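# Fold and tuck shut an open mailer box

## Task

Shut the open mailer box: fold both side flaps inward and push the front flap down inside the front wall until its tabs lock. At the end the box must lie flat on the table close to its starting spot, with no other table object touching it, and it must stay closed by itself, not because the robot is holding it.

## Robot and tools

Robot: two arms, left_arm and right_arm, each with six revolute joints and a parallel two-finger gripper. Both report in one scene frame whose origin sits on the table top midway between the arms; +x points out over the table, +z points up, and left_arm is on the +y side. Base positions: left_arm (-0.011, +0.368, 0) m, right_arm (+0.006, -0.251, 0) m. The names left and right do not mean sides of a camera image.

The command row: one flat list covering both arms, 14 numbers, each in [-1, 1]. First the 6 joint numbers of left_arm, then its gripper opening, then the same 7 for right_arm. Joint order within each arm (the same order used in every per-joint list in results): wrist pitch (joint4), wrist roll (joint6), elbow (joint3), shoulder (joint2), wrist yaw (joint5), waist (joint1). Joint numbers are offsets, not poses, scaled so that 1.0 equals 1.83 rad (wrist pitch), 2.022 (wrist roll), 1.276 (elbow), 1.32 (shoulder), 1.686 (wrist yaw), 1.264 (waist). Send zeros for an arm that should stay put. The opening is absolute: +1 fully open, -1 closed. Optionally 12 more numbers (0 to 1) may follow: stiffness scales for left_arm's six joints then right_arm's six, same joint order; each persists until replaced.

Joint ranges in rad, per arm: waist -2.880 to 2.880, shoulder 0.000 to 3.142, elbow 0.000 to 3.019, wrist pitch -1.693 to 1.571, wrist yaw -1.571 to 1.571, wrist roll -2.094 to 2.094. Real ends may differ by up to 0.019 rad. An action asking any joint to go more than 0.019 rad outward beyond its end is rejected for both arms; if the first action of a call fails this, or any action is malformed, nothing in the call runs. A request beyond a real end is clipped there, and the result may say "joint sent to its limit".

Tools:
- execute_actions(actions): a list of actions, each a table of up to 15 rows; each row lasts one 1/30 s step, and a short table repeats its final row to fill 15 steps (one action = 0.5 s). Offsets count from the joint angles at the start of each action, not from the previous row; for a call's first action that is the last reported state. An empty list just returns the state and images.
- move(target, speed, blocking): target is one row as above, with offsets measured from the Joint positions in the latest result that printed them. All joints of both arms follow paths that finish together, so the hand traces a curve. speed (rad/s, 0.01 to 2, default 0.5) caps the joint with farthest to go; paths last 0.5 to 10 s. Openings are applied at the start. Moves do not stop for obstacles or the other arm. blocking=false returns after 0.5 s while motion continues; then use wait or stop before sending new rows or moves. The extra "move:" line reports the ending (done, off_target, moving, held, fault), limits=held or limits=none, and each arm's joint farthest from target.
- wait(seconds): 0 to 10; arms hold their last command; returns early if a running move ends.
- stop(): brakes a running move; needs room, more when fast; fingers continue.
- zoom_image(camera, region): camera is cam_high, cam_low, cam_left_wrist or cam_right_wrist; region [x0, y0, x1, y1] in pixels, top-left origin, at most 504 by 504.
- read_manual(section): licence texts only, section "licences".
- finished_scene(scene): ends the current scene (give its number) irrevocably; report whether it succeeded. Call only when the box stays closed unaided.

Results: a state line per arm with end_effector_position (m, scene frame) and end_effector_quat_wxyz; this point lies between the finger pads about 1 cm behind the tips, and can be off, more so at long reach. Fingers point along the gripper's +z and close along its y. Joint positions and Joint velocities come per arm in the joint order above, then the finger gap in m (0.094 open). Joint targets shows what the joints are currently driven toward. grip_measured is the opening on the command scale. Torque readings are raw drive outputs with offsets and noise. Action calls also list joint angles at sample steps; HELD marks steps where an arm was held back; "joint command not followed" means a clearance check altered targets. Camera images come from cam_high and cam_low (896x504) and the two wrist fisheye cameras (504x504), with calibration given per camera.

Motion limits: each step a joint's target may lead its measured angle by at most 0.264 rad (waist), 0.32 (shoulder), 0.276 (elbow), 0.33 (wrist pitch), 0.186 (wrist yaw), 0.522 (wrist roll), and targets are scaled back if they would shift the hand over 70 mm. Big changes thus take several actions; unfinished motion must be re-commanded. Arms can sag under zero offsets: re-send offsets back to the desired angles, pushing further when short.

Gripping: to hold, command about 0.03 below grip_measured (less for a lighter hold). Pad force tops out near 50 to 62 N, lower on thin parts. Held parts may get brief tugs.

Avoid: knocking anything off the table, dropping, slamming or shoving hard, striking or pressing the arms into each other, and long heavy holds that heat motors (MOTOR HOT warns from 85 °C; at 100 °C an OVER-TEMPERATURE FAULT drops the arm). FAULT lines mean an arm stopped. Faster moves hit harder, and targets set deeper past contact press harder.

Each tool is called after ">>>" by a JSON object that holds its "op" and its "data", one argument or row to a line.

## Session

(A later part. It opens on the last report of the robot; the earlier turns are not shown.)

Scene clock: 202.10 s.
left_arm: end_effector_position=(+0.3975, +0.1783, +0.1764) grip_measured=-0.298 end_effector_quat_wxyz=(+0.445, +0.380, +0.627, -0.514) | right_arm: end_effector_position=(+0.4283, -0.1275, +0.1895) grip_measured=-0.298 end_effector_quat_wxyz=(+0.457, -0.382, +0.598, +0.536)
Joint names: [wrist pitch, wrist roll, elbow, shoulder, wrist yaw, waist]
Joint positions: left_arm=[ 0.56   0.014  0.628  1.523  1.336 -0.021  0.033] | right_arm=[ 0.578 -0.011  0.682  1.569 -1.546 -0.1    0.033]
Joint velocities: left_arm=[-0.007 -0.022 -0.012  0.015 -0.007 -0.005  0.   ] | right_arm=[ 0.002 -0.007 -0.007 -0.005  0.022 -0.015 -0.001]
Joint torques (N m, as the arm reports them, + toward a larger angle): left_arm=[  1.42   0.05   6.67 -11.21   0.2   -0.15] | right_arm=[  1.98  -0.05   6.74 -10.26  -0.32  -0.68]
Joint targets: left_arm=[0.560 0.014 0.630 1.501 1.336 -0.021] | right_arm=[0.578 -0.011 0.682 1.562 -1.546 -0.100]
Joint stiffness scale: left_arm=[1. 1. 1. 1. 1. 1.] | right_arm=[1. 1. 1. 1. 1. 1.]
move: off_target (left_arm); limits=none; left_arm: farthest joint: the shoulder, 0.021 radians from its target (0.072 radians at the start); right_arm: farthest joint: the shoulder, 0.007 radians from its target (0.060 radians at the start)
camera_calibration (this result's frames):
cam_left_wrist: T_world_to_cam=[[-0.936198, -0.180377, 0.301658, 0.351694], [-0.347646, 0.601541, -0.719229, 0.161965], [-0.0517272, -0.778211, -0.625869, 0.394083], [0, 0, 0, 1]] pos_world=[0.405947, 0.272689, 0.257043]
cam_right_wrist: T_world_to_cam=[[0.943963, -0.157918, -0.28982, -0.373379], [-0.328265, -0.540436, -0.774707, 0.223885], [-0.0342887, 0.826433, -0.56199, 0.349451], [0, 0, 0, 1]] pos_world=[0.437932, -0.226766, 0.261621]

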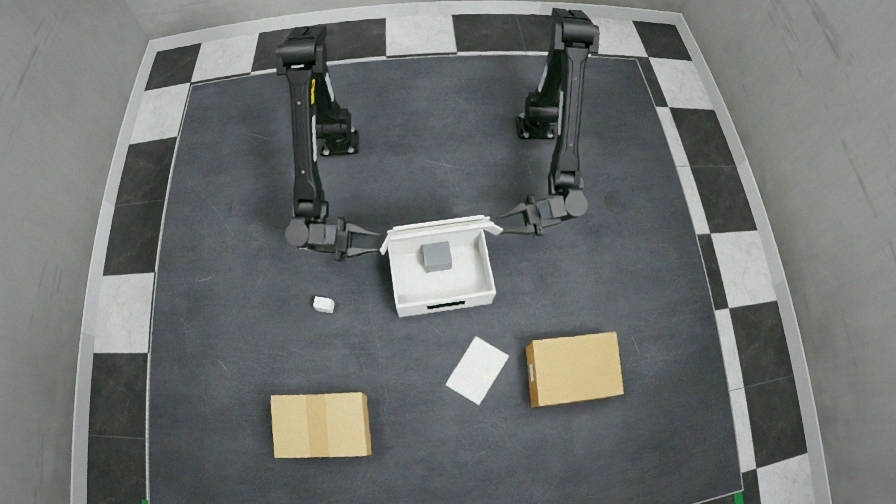

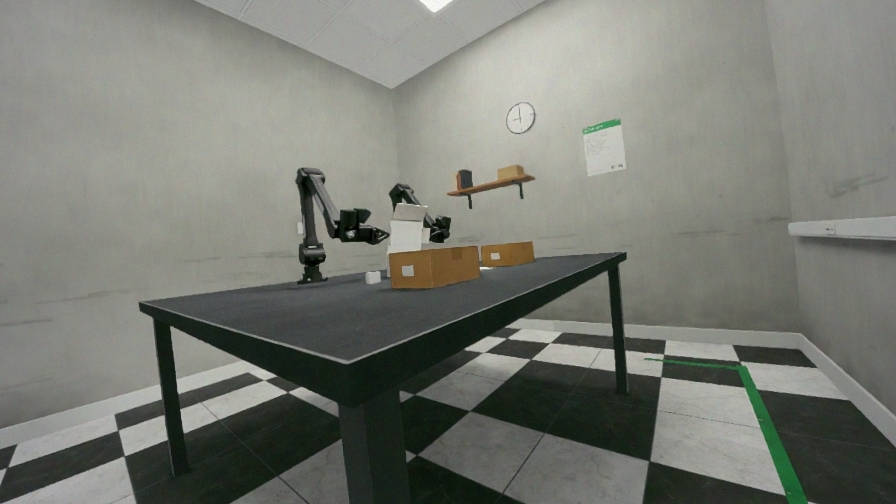

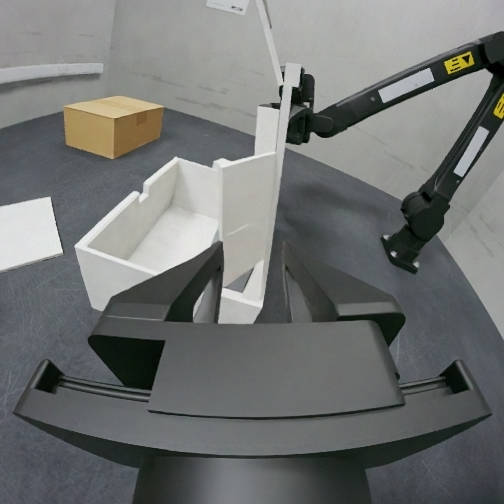

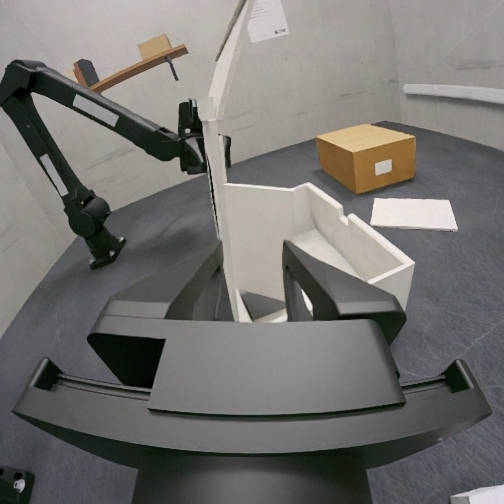

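>>> {"op": "move", "data": {
  "target": [0,0,0,0,0,0.07,-0.3, 0,0,0,0,0,-0.04,-0.3],
  "speed": 0.2
}}

>>> {"op": "move", "data": {
  "target": [0,0,-0.065,-0.06,0,0,-0.3, 0,0,-0.065,-0.05,0,0,-0.3],
  "speed": 0.2
}}

>>> {"op": "zoom_image", "data": {
  "camera": "cam_high",
  "region": [330, 190, 550, 320]
}}

Scene clock: 211.47 s.
left_arm: end_effector_position=(+0.4125, +0.2147, +0.1764) grip_measured=-0.298 end_effector_quat_wxyz=(+0.467, +0.353, +0.643, -0.494) | right_arm: end_effector_position=(+0.4328, -0.1440, +0.1895) grip_measured=-0.298 end_effector_quat_wxyz=(+0.467, -0.370, +0.606, +0.527)
Joint names: [wrist pitch, wrist roll, elbow, shoulder, wrist yaw, waist]
Joint positions: left_arm=[0.56  0.014 0.628 1.523 1.336 0.066 0.033] | right_arm=[ 0.578 -0.011  0.682  1.569 -1.546 -0.139  0.033]
Joint velocities: left_arm=[ 0.012 -0.037  0.002  0.015 -0.022 -0.005  0.001] | right_arm=[ 0.002  0.007 -0.007 -0.005 -0.066 -0.015  0.   ]
Joint torques (N m, as the arm reports them, + toward a larger angle): left_arm=[ 1.42  0.05  6.49 -9.41  0.21  0.01] | right_arm=[ 1.92  0.01  6.6  -9.61 -0.29 -1.  ]
Joint targets: left_arm=[0.560 0.014 0.628 1.523 1.336 0.067] | right_arm=[0.578 -0.011 0.682 1.569 -1.546 -0.150]
Joint stiffness scale: left_arm=[1. 1. 1. 1. 1. 1.] | right_arm=[1. 1. 1. 1. 1. 1.]
move: done; limits=none; left_arm: farthest joint: the waist, 0.001 radians from its target (0.089 radians at the start); right_arm: farthest joint: the waist, 0.012 radians from its target (0.051 radians at the start)
camera_calibration (this result's frames):
cam_left_wrist: T_world_to_cam=[[-0.916891, -0.26137, 0.301658, 0.38172], [-0.398803, 0.568916, -0.719229, 0.173408], [0.0163665, -0.779756, -0.625869, 0.395405], [0, 0, 0, 1]] pos_world=[0.41268, 0.309435, 0.257043]
cam_right_wrist: T_world_to_cam=[[0.937105, -0.194519, -0.28982, -0.382534], [-0.34904, -0.527257, -0.774707, 0.227328], [-0.00211391, 0.827141, -0.56199, 0.349426], [0, 0, 0, 1]] pos_world=[0.43856, -0.243575, 0.261621]

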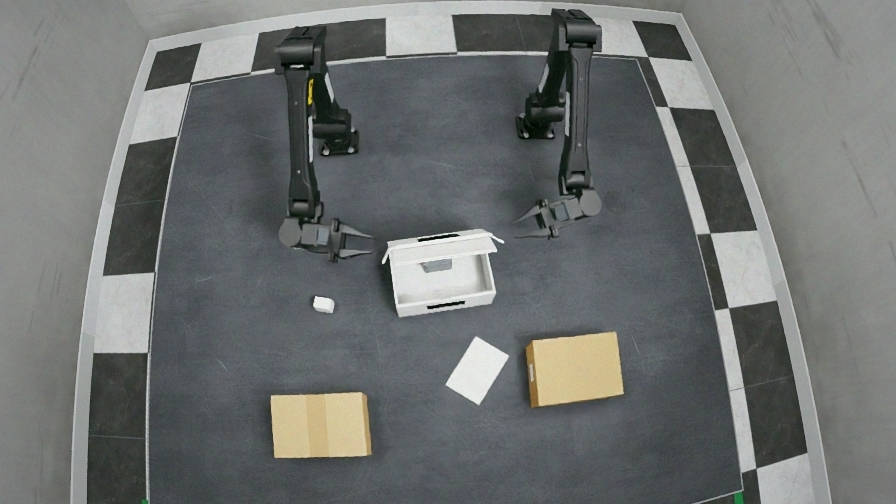

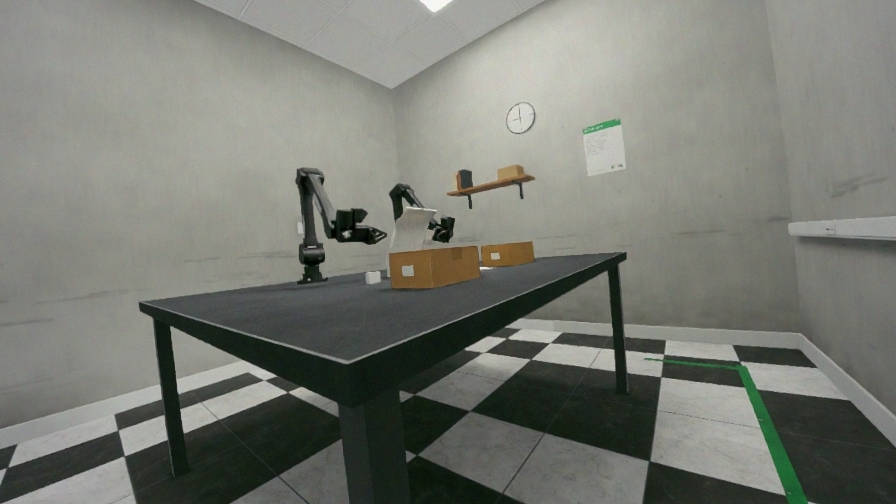

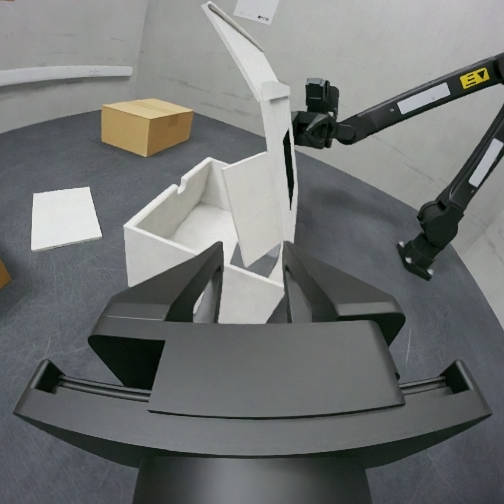

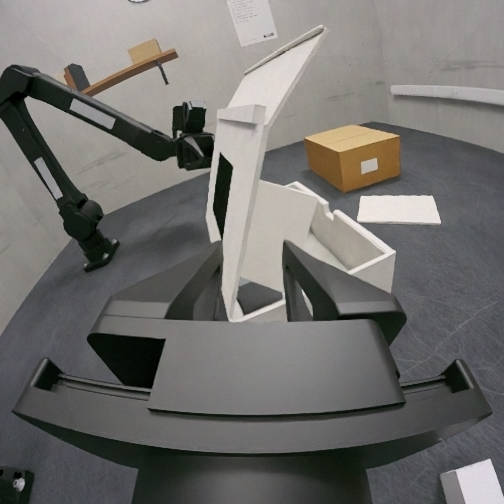

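Scene clock: 212.27 s.
left_arm: end_effector_position=(+0.3807, +0.2136, +0.1694) grip_measured=-0.298 end_effector_quat_wxyz=(+0.458, +0.346, +0.649, -0.499) | right_arm: end_effector_position=(+0.4024, -0.1393, +0.1848) grip_measured=-0.298 end_effector_quat_wxyz=(+0.460, -0.362, +0.611, +0.533)
Joint names: [wrist pitch, wrist roll, elbow, shoulder, wrist yaw, waist]
Joint positions: left_arm=[0.56  0.014 0.542 1.464 1.336 0.066 0.033] | right_arm=[ 0.578 -0.011  0.597  1.51  -1.546 -0.139  0.033]
Joint velocities: left_arm=[ 0.022  0.007  0.007 -0.005  0.095 -0.005  0.   ] | right_arm=[ 0.012 -0.007 -0.007 -0.005  0.051 -0.015 -0.002]
Joint torques (N m, as the arm reports them, + toward a larger angle): left_arm=[ 1.46  0.05  6.61 -9.96  0.22 -0.31] | right_arm=[ 1.88 -0.05  6.88 -9.26 -0.35 -0.76]
Joint targets: left_arm=[0.560 0.014 0.545 1.444 1.336 0.066] | right_arm=[0.578 -0.011 0.599 1.503 -1.546 -0.139]
Joint stiffness scale: left_arm=[1. 1. 1. 1. 1. 1.] | right_arm=[1. 1. 1. 1. 1. 1.]
move: done; limits=none; left_arm: farthest joint: the shoulder, 0.020 radians from its target (0.079 radians at the start); right_arm: farthest joint: the shoulder, 0.007 radians from its target (0.066 radians at the start)
camera_calibration (this result's frames):
cam_left_wrist: T_world_to_cam=[[-0.908387, -0.261082, 0.326603, 0.346834], [-0.41813, 0.568262, -0.708693, 0.162014], [-0.000569556, -0.78033, -0.625367, 0.397197], [0, 0, 0, 1]] pos_world=[0.383029, 0.308431, 0.249935]
cam_right_wrist: T_world_to_cam=[[0.929478, -0.193336, -0.314153, -0.346728], [-0.368519, -0.524236, -0.767705, 0.222557], [-0.0162649, 0.829336, -0.558514, 0.348201], [0, 0, 0, 1]] pos_world=[0.409956, -0.239138, 0.256407]

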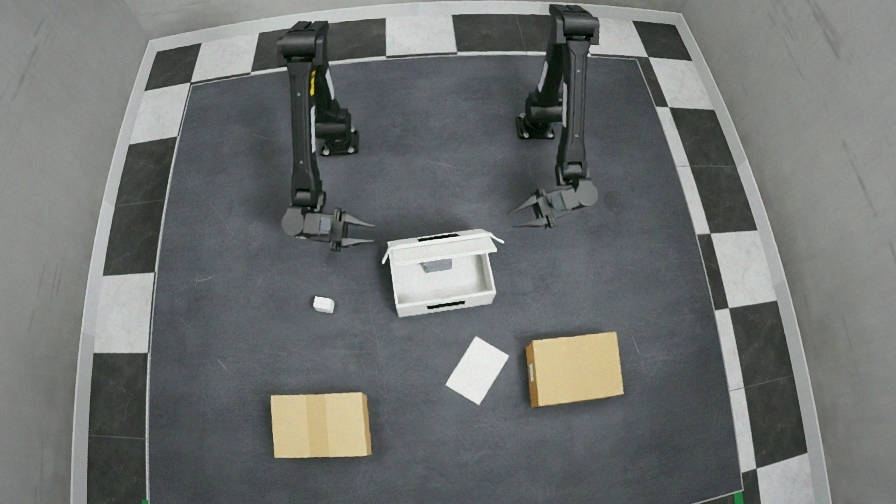

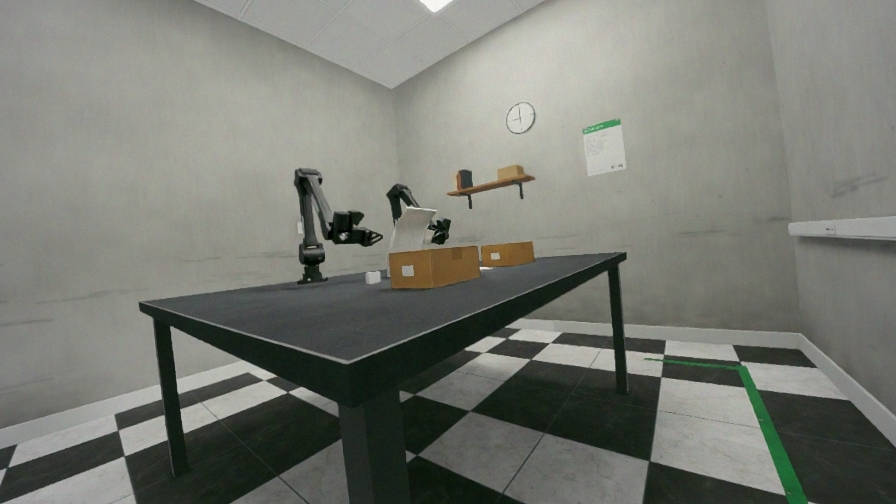

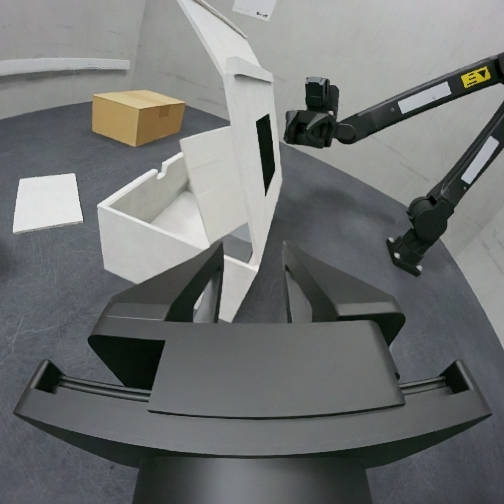

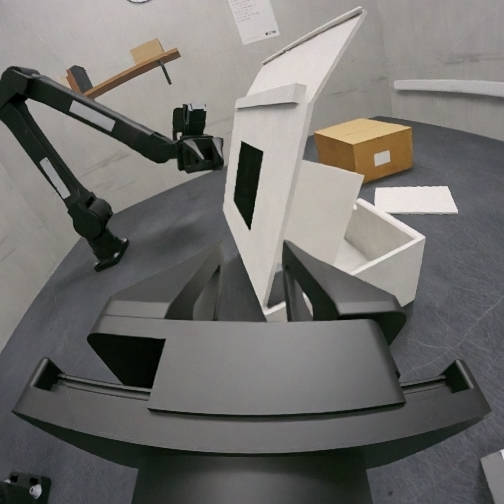

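Region (330, 190, 550, 320) of cam_high's 896x504 image, scaled by 2.291, with more detail than that image has; it fills the top 298 rows of this view, and the rest is white.

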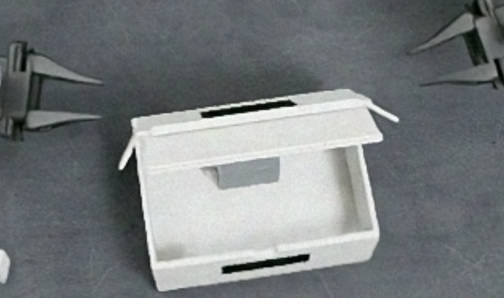

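>>> {"op": "move", "data": {
  "target": [0,0,0.09,0.042,0,-0.073,-0.3, 0,0,0.082,0.044,0,0.04,-0.3],
  "speed": 0.2
}}

>>> {"op": "zoom_image", "data": {
  "camera": "cam_high",
  "region": [330, 190, 550, 320]
}}

Scene clock: 224.47 s.
left_arm: end_effector_position=(+0.3942, +0.1780, +0.1830) grip_measured=-0.298 end_effector_quat_wxyz=(+0.450, +0.385, +0.623, -0.511) | right_arm: end_effector_position=(+0.4246, -0.1279, +0.1908) grip_measured=-0.298 end_effector_quat_wxyz=(+0.458, -0.382, +0.598, +0.535)
Joint names: [wrist pitch, wrist roll, elbow, shoulder, wrist yaw, waist]
Joint positions: left_arm=[ 0.56   0.014  0.622  1.501  1.336 -0.022  0.033] | right_arm=[ 0.578 -0.011  0.672  1.557 -1.546 -0.102  0.033]
Joint velocities: left_arm=[ 0.002 -0.022  0.002  0.024 -0.007 -0.005 -0.   ] | right_arm=[-0.022 -0.037 -0.017  0.005  0.022 -0.005  0.   ]
Joint torques (N m, as the arm reports them, + toward a larger angle): left_arm=[ 1.44  0.05  9.52 -7.7   0.2  -0.4 ] | right_arm=[ 1.84 -0.07  9.28 -8.78 -0.28  0.8 ]
Joint targets: left_arm=[0.560 0.014 0.656 1.519 1.336 -0.026] | right_arm=[0.578 -0.011 0.702 1.568 -1.546 -0.088]
Joint stiffness scale: left_arm=[1. 1. 1. 1. 1. 1.] | right_arm=[1. 1. 1. 1. 1. 1.]
move: off_target (left_arm, right_arm); limits=none; left_arm: farthest joint: the elbow, 0.035 radians from its target (0.115 radians at the start); right_arm: farthest joint: the elbow, 0.030 radians from its target (0.104 radians at the start)
camera_calibration (this result's frames):
cam_left_wrist: T_world_to_cam=[[-0.941111, -0.179048, 0.286796, 0.350949], [-0.335403, 0.601307, -0.725214, 0.162044], [-0.0426042, -0.778699, -0.62595, 0.394317], [0, 0, 0, 1]] pos_world=[0.401432, 0.272453, 0.263688]
cam_right_wrist: T_world_to_cam=[[0.944207, -0.159783, -0.287996, -0.370171], [-0.327827, -0.539981, -0.77521, 0.22352], [-0.0316474, 0.826372, -0.562235, 0.349302], [0, 0, 0, 1]] pos_world=[0.433849, -0.227104, 0.263057]

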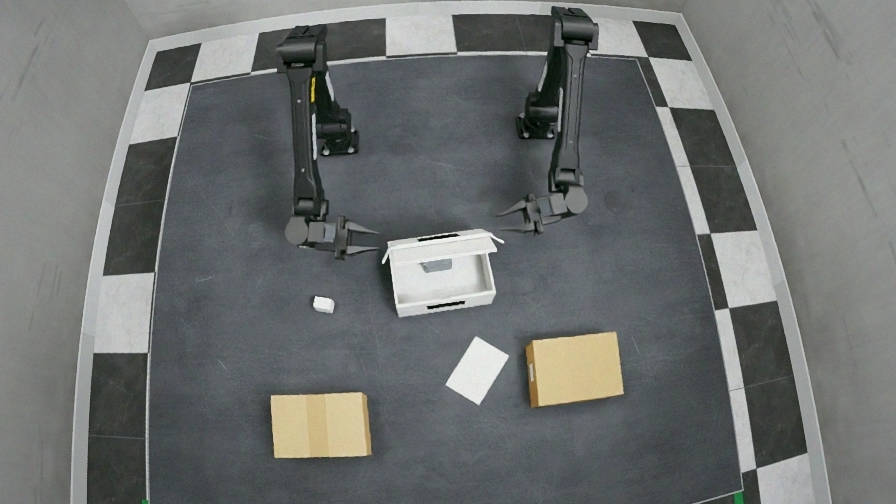

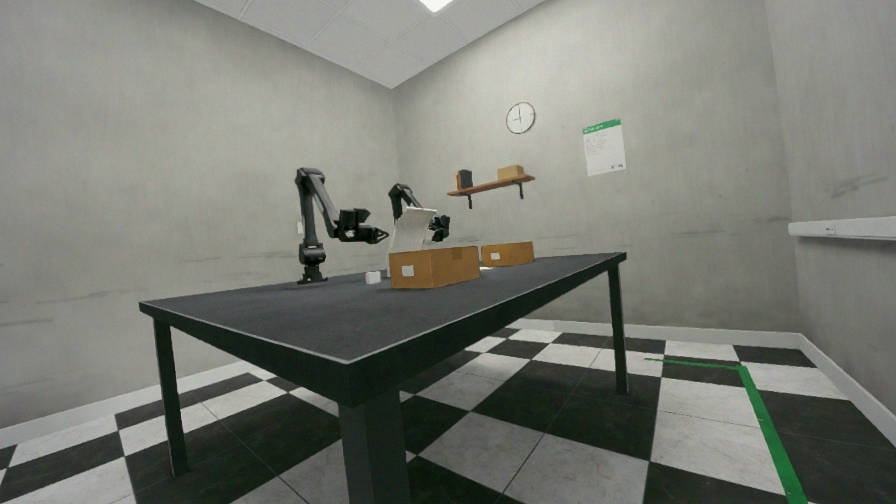

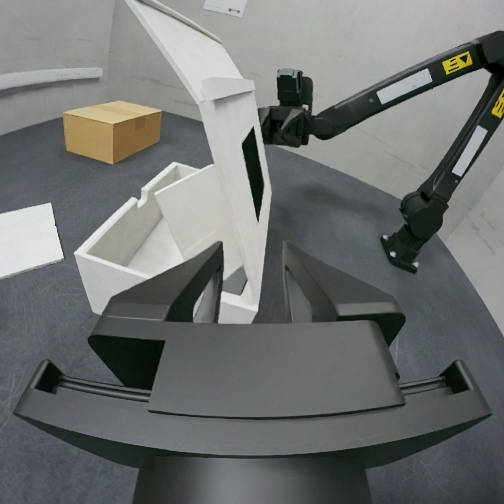

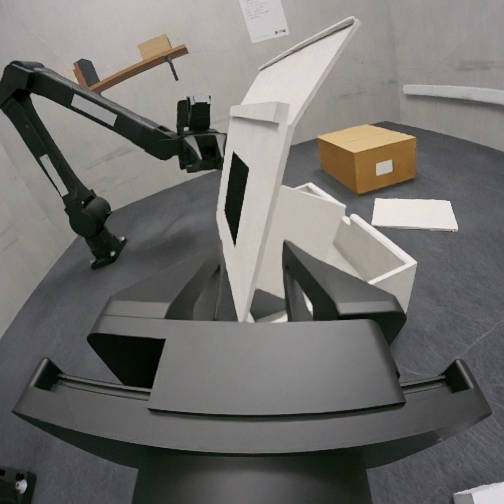

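Region (330, 190, 550, 320) of cam_high's 896x504 image, scaled by 2.291, with more detail than that image has; it fills the top 298 rows of this view, and the rest is white.

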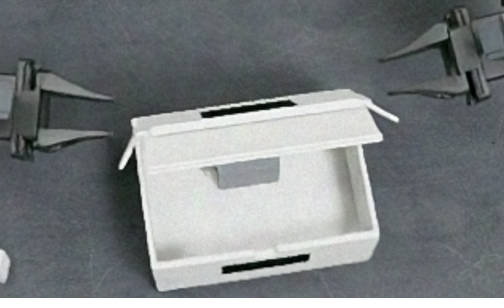

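>>> {"op": "move", "data": {
  "target": [0,0,0.14,0.097,0,-0.099,-0.3, 0,0,0.094,0.061,0,0.09,-0.3],
  "speed": 0.15
}}

>>> {"op": "zoom_image", "data": {
  "camera": "cam_high",
  "region": [330, 190, 550, 320]
}}

Scene clock: 254.33 s.
left_arm: end_effector_position=(+0.4261, +0.1430, +0.1813) grip_measured=-0.298 end_effector_quat_wxyz=(+0.436, +0.411, +0.605, -0.525) | right_arm: end_effector_position=(+0.4483, -0.1042, +0.1882) grip_measured=-0.298 end_effector_quat_wxyz=(+0.445, -0.402, +0.586, +0.545)
Joint names: [wrist pitch, wrist roll, elbow, shoulder, wrist yaw, waist]
Joint positions: left_arm=[ 0.56   0.014  0.748  1.612  1.336 -0.095  0.033] | right_arm=[ 0.578 -0.011  0.757  1.631 -1.541 -0.04   0.033]
Joint velocities: left_arm=[-0.002  0.022 -0.012  0.015  0.051  0.015 -0.001] | right_arm=[-0.017 -0.037 -0.007  0.005  0.066 -0.005  0.001]
Joint torques (N m, as the arm reports them, + toward a larger angle): left_arm=[ 1.43  0.04 11.13 -9.72  0.18 -4.26] | right_arm=[  1.87  -0.03   9.71 -10.56  -0.52   3.92]
Joint targets: left_arm=[0.560 0.014 0.800 1.629 1.336 -0.148] | right_arm=[0.578 -0.011 0.792 1.637 -1.547 0.012]
Joint stiffness scale: left_arm=[1. 1. 1. 1. 1. 1.] | right_arm=[1. 1. 1. 1. 1. 1.]
move: off_target (left_arm, right_arm); limits=none; left_arm: farthest joint: the elbow, 0.053 radians from its target (0.179 radians at the start); right_arm: farthest joint: the waist, 0.052 radians from its target (0.113 radians at the start)
camera_calibration (this result's frames):
cam_left_wrist: T_world_to_cam=[[-0.955778, -0.109533, 0.27293, 0.373958], [-0.279998, 0.622751, -0.730604, 0.166844], [-0.0899417, -0.774715, -0.625881, 0.386954], [0, 0, 0, 1]] pos_world=[0.43894, 0.236838, 0.26202]
cam_right_wrist: T_world_to_cam=[[0.954588, -0.106999, -0.27805, -0.390642], [-0.289004, -0.559268, -0.776978, 0.2229], [-0.072369, 0.822052, -0.564794, 0.3473], [0, 0, 0, 1]] pos_world=[0.462455, -0.202636, 0.260724]

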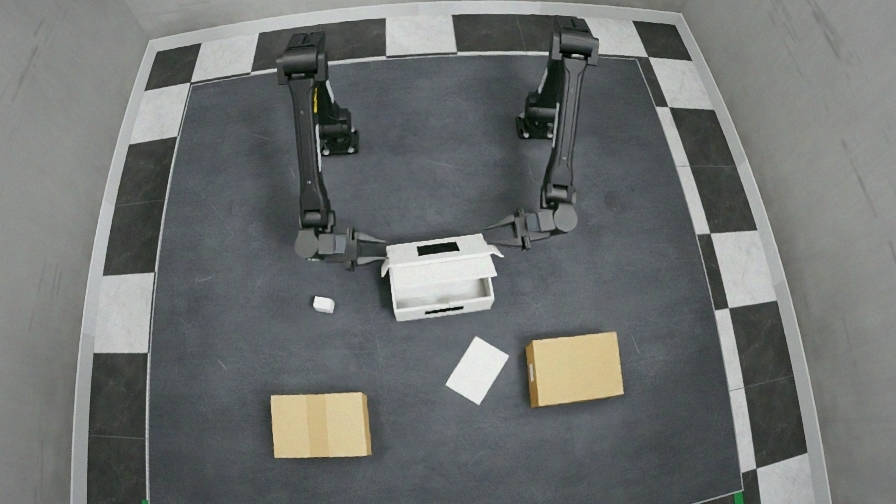

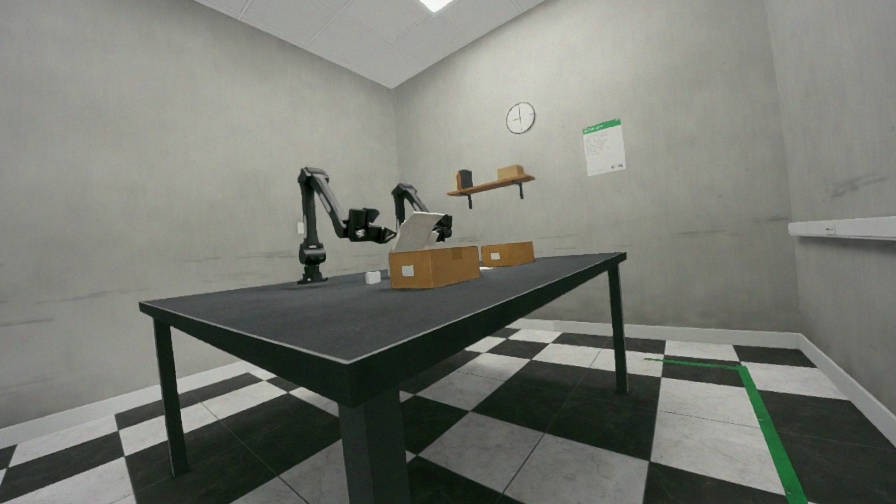

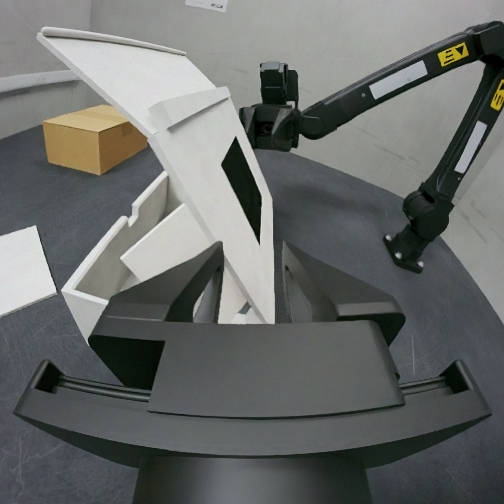

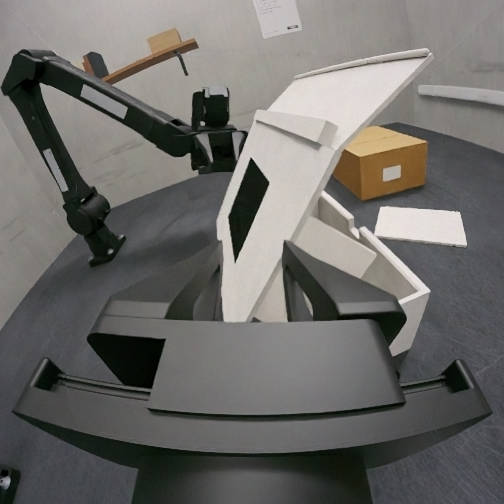

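Region (330, 190, 550, 320) of cam_high's 896x504 image, scaled by 2.291, with more detail than that image has; it fills the top 298 rows of this view, and the rest is white.

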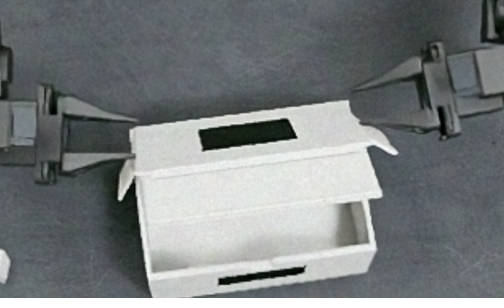

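>>> {"op": "move", "data": {
  "target": [0,0,0,0,0,0.11,-0.3, 0,0,0,0,0,-0.085,-0.15],
  "speed": 0.15
}}

>>> {"op": "move", "data": {
  "target": [0,0,-0.08,-0.072,0,0,-0.3, 0,0,-0.047,-0.04,0,0,-0.15],
  "speed": 0.2
}}

>>> {"op": "move", "data": {
  "target": [0,0,0,0,0,-0.055,-0.3, 0,0,0,0,0,0.03,-0.15],
  "speed": 0.15
}}

>>> {"op": "zoom_image", "data": {
  "camera": "cam_high",
  "region": [330, 190, 550, 320]
}}

Scene clock: 292.70 s.
left_arm: end_effector_position=(+0.4518, +0.2048, +0.1802) grip_measured=-0.298 end_effector_quat_wxyz=(+0.470, +0.367, +0.633, -0.494) | right_arm: end_effector_position=(+0.4602, -0.1471, +0.1879) grip_measured=-0.152 end_effector_quat_wxyz=(+0.471, -0.373, +0.605, +0.523)
Joint names: [wrist pitch, wrist roll, elbow, shoulder, wrist yaw, waist]
Joint positions: left_arm=[0.56  0.014 0.745 1.612 1.336 0.042 0.033] | right_arm=[ 0.578 -0.011  0.756  1.631 -1.541 -0.136  0.04 ]
Joint velocities: left_arm=[-0.002 -0.022 -0.002 -0.005  0.095 -0.024  0.001] | right_arm=[-0.007  0.037  0.007 -0.015  0.037 -0.005 -0.001]
Joint torques (N m, as the arm reports them, + toward a larger angle): left_arm=[  1.44   0.04   6.95 -10.97   0.2    0.08] | right_arm=[  1.9   -0.03   6.92 -10.77  -0.32  -0.91]
Joint targets: left_arm=[0.560 0.014 0.748 1.612 1.336 0.044] | right_arm=[0.578 -0.011 0.757 1.631 -1.541 -0.148]
Joint stiffness scale: left_arm=[1. 1. 1. 1. 1. 1.] | right_arm=[1. 1. 1. 1. 1. 1.]
move: done; limits=none; left_arm: farthest joint: the elbow, 0.003 radians from its target (0.000 radians at the start); right_arm: farthest joint: the waist, 0.012 radians from its target (0.107 radians at the start)
camera_calibration (this result's frames):
cam_left_wrist: T_world_to_cam=[[-0.930951, -0.239355, 0.275753, 0.420457], [-0.364834, 0.578625, -0.729445, 0.181907], [0.0150389, -0.779681, -0.625996, 0.390054], [0, 0, 0, 1]] pos_world=[0.451925, 0.2995, 0.260921]
cam_right_wrist: T_world_to_cam=[[0.9397, -0.198113, -0.278776, -0.413046], [-0.341941, -0.528948, -0.776718, 0.230899], [0.00641966, 0.825206, -0.564795, 0.347489], [0, 0, 0, 1]] pos_world=[0.464863, -0.246446, 0.260456]

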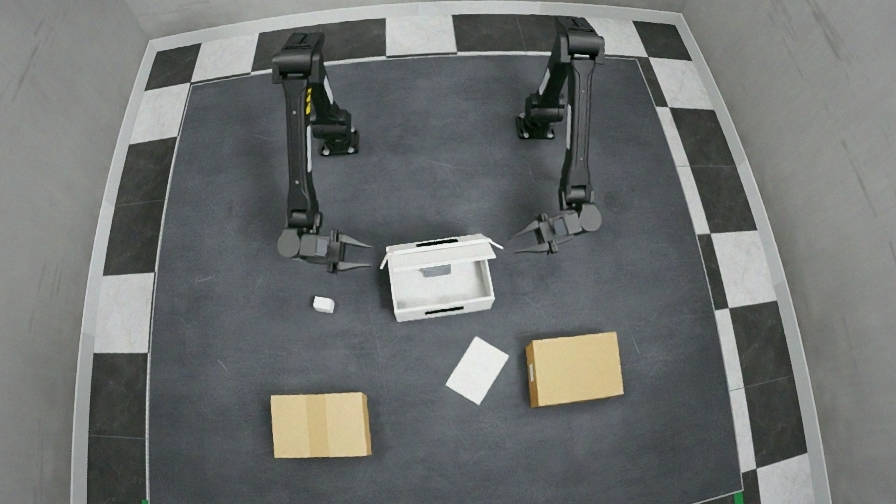

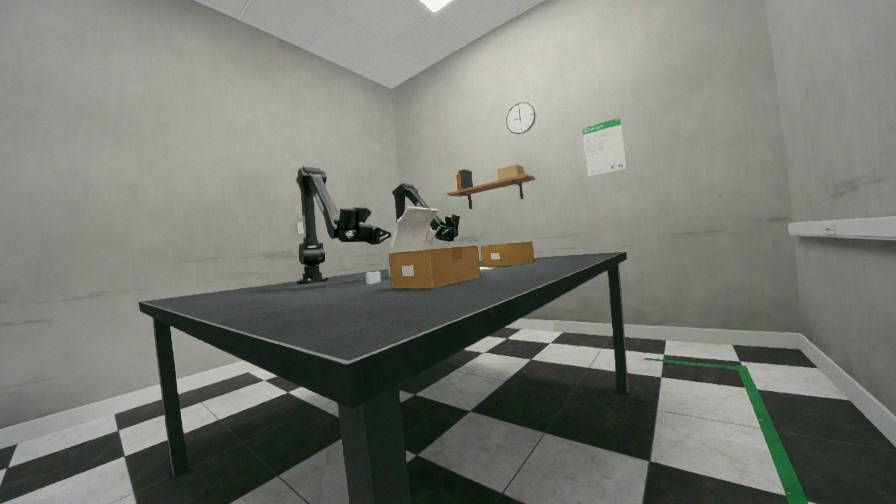

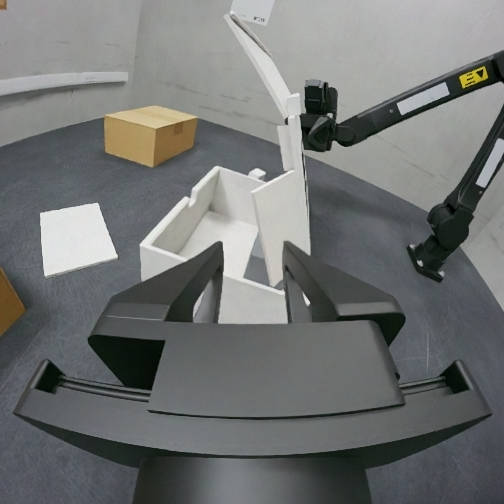

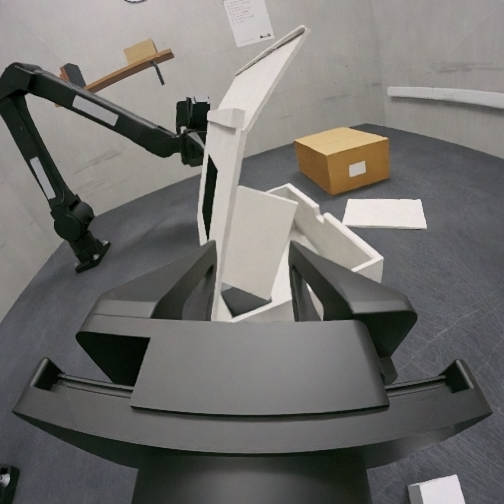

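Scene clock: 293.57 s.
left_arm: end_effector_position=(+0.4134, +0.2045, +0.1744) grip_measured=-0.298 end_effector_quat_wxyz=(+0.460, +0.360, +0.640, -0.500) | right_arm: end_effector_position=(+0.4386, -0.1438, +0.1865) grip_measured=-0.152 end_effector_quat_wxyz=(+0.466, -0.368, +0.608, +0.527)
Joint names: [wrist pitch, wrist roll, elbow, shoulder, wrist yaw, waist]
Joint positions: left_arm=[0.56  0.014 0.64  1.538 1.336 0.042 0.033] | right_arm=[ 0.578 -0.011  0.695  1.586 -1.541 -0.136  0.04 ]
Joint velocities: left_arm=[-0.012  0.037 -0.007 -0.005 -0.081 -0.015  0.001] | right_arm=[ 0.017 -0.007  0.002  0.015 -0.066  0.005 -0.001]
Joint torques (N m, as the arm reports them, + toward a larger angle): left_arm=[  1.39   0.05   6.68 -11.21   0.2   -0.24] | right_arm=[  1.89  -0.03   6.74 -10.98  -0.27  -0.04]
Joint targets: left_arm=[0.560 0.014 0.643 1.517 1.336 0.042] | right_arm=[0.578 -0.011 0.696 1.578 -1.541 -0.136]
Joint stiffness scale: left_arm=[1. 1. 1. 1. 1. 1.] | right_arm=[1. 1. 1. 1. 1. 1.]
move: off_target (left_arm); limits=none; left_arm: farthest joint: the shoulder, 0.021 radians from its target (0.095 radians at the start); right_arm: farthest joint: the shoulder, 0.008 radians from its target (0.053 radians at the start)
camera_calibration (this result's frames):
cam_left_wrist: T_world_to_cam=[[-0.92187, -0.239269, 0.304804, 0.377423], [-0.387472, 0.578411, -0.717849, 0.171256], [-0.00454254, -0.779866, -0.62593, 0.394827], [0, 0, 0, 1]] pos_world=[0.416085, 0.299162, 0.255031]
cam_right_wrist: T_world_to_cam=[[0.935162, -0.197422, -0.294102, -0.38751], [-0.35421, -0.527079, -0.772479, 0.229001], [-0.00251088, 0.826567, -0.562833, 0.347851], [0, 0, 0, 1]] pos_world=[0.444372, -0.243324, 0.258713]

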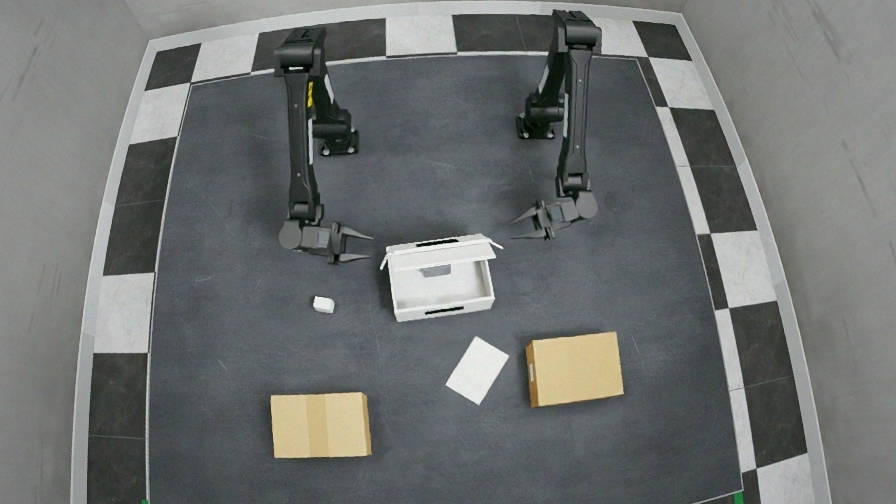

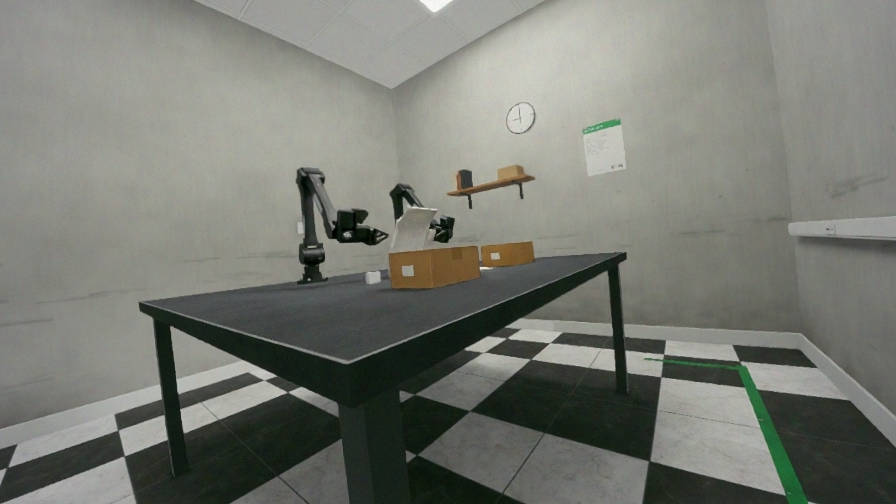

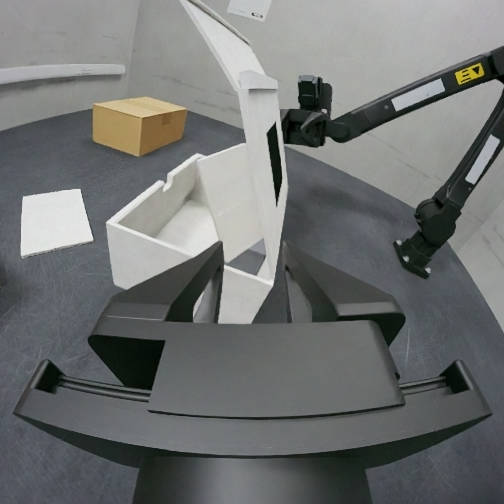

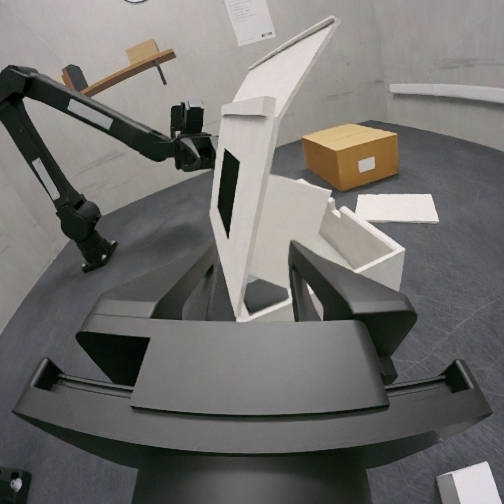

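Scene clock: 294.37 s.
left_arm: end_effector_position=(+0.4008, +0.1766, +0.1736) grip_measured=-0.298 end_effector_quat_wxyz=(+0.442, +0.380, +0.628, -0.515) | right_arm: end_effector_position=(+0.4357, -0.1328, +0.1865) grip_measured=-0.152 end_effector_quat_wxyz=(+0.460, -0.376, +0.603, +0.533)
Joint names: [wrist pitch, wrist roll, elbow, shoulder, wrist yaw, waist]
Joint positions: left_arm=[ 0.56   0.014  0.637  1.538  1.336 -0.025  0.033] | right_arm=[ 0.578 -0.011  0.695  1.586 -1.541 -0.11   0.04 ]
Joint velocities: left_arm=[-0.012  0.037  0.002 -0.015 -0.037 -0.015 -0.   ] | right_arm=[-0.012 -0.007  0.007 -0.015  0.022 -0.005 -0.001]
Joint torques (N m, as the arm reports them, + toward a larger angle): left_arm=[ 1.43  0.05  6.65 -9.73  0.2  -0.24] | right_arm=[  1.87  -0.01   6.83 -10.34  -0.3    0.59]
Joint targets: left_arm=[0.560 0.014 0.640 1.538 1.336 -0.028] | right_arm=[0.578 -0.011 0.695 1.586 -1.541 -0.098]
Joint stiffness scale: left_arm=[1. 1. 1. 1. 1. 1.] | right_arm=[1. 1. 1. 1. 1. 1.]
move: done; limits=none; left_arm: farthest joint: the waist, 0.003 radians from its target (0.069 radians at the start); right_arm: farthest joint: the waist, 0.012 radians from its target (0.038 radians at the start)
camera_calibration (this result's frames):
cam_left_wrist: T_world_to_cam=[[-0.935079, -0.17728, 0.306918, 0.353324], [-0.349663, 0.603064, -0.716973, 0.162279], [-0.0579865, -0.777744, -0.625901, 0.393552], [0, 0, 0, 1]] pos_world=[0.40995, 0.270855, 0.254233]
cam_right_wrist: T_world_to_cam=[[0.939902, -0.173458, -0.294102, -0.381517], [-0.340624, -0.535959, -0.772479, 0.226683], [-0.0236339, 0.826233, -0.562833, 0.3479], [0, 0, 0, 1]] pos_world=[0.444025, -0.232131, 0.258713]

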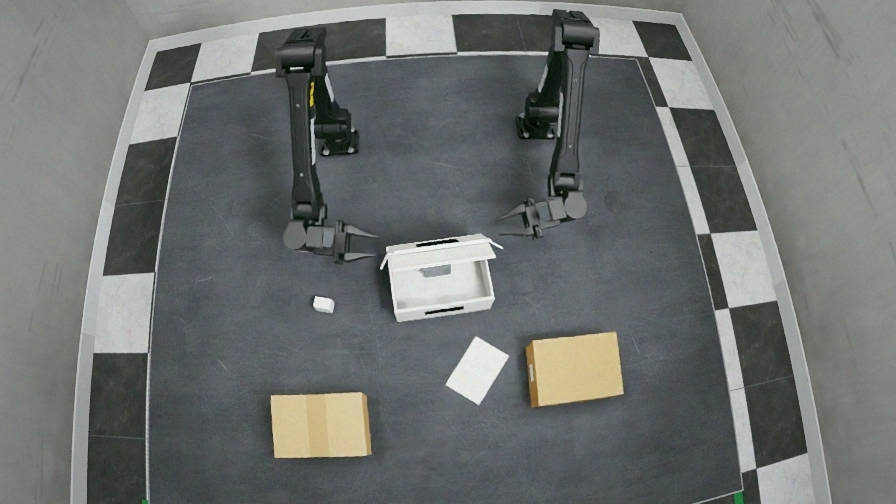

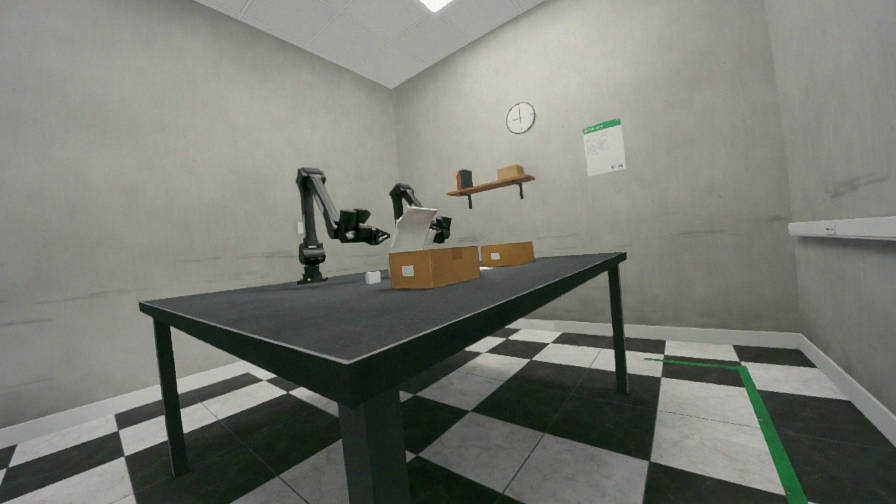

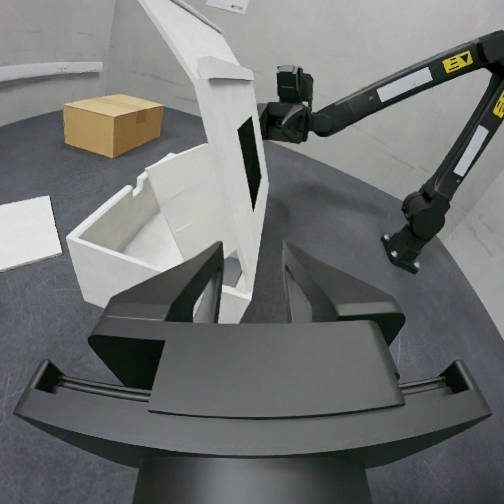

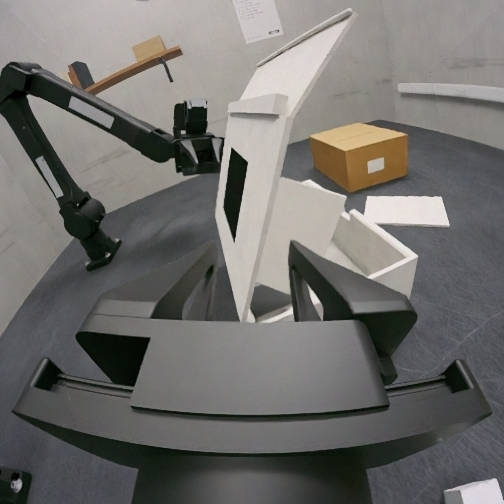

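Region (330, 190, 550, 320) of cam_high's 896x504 image, scaled by 2.291, with more detail than that image has; it fills the top 298 rows of this view, and the rest is white.

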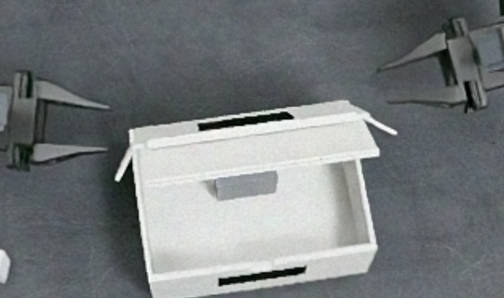

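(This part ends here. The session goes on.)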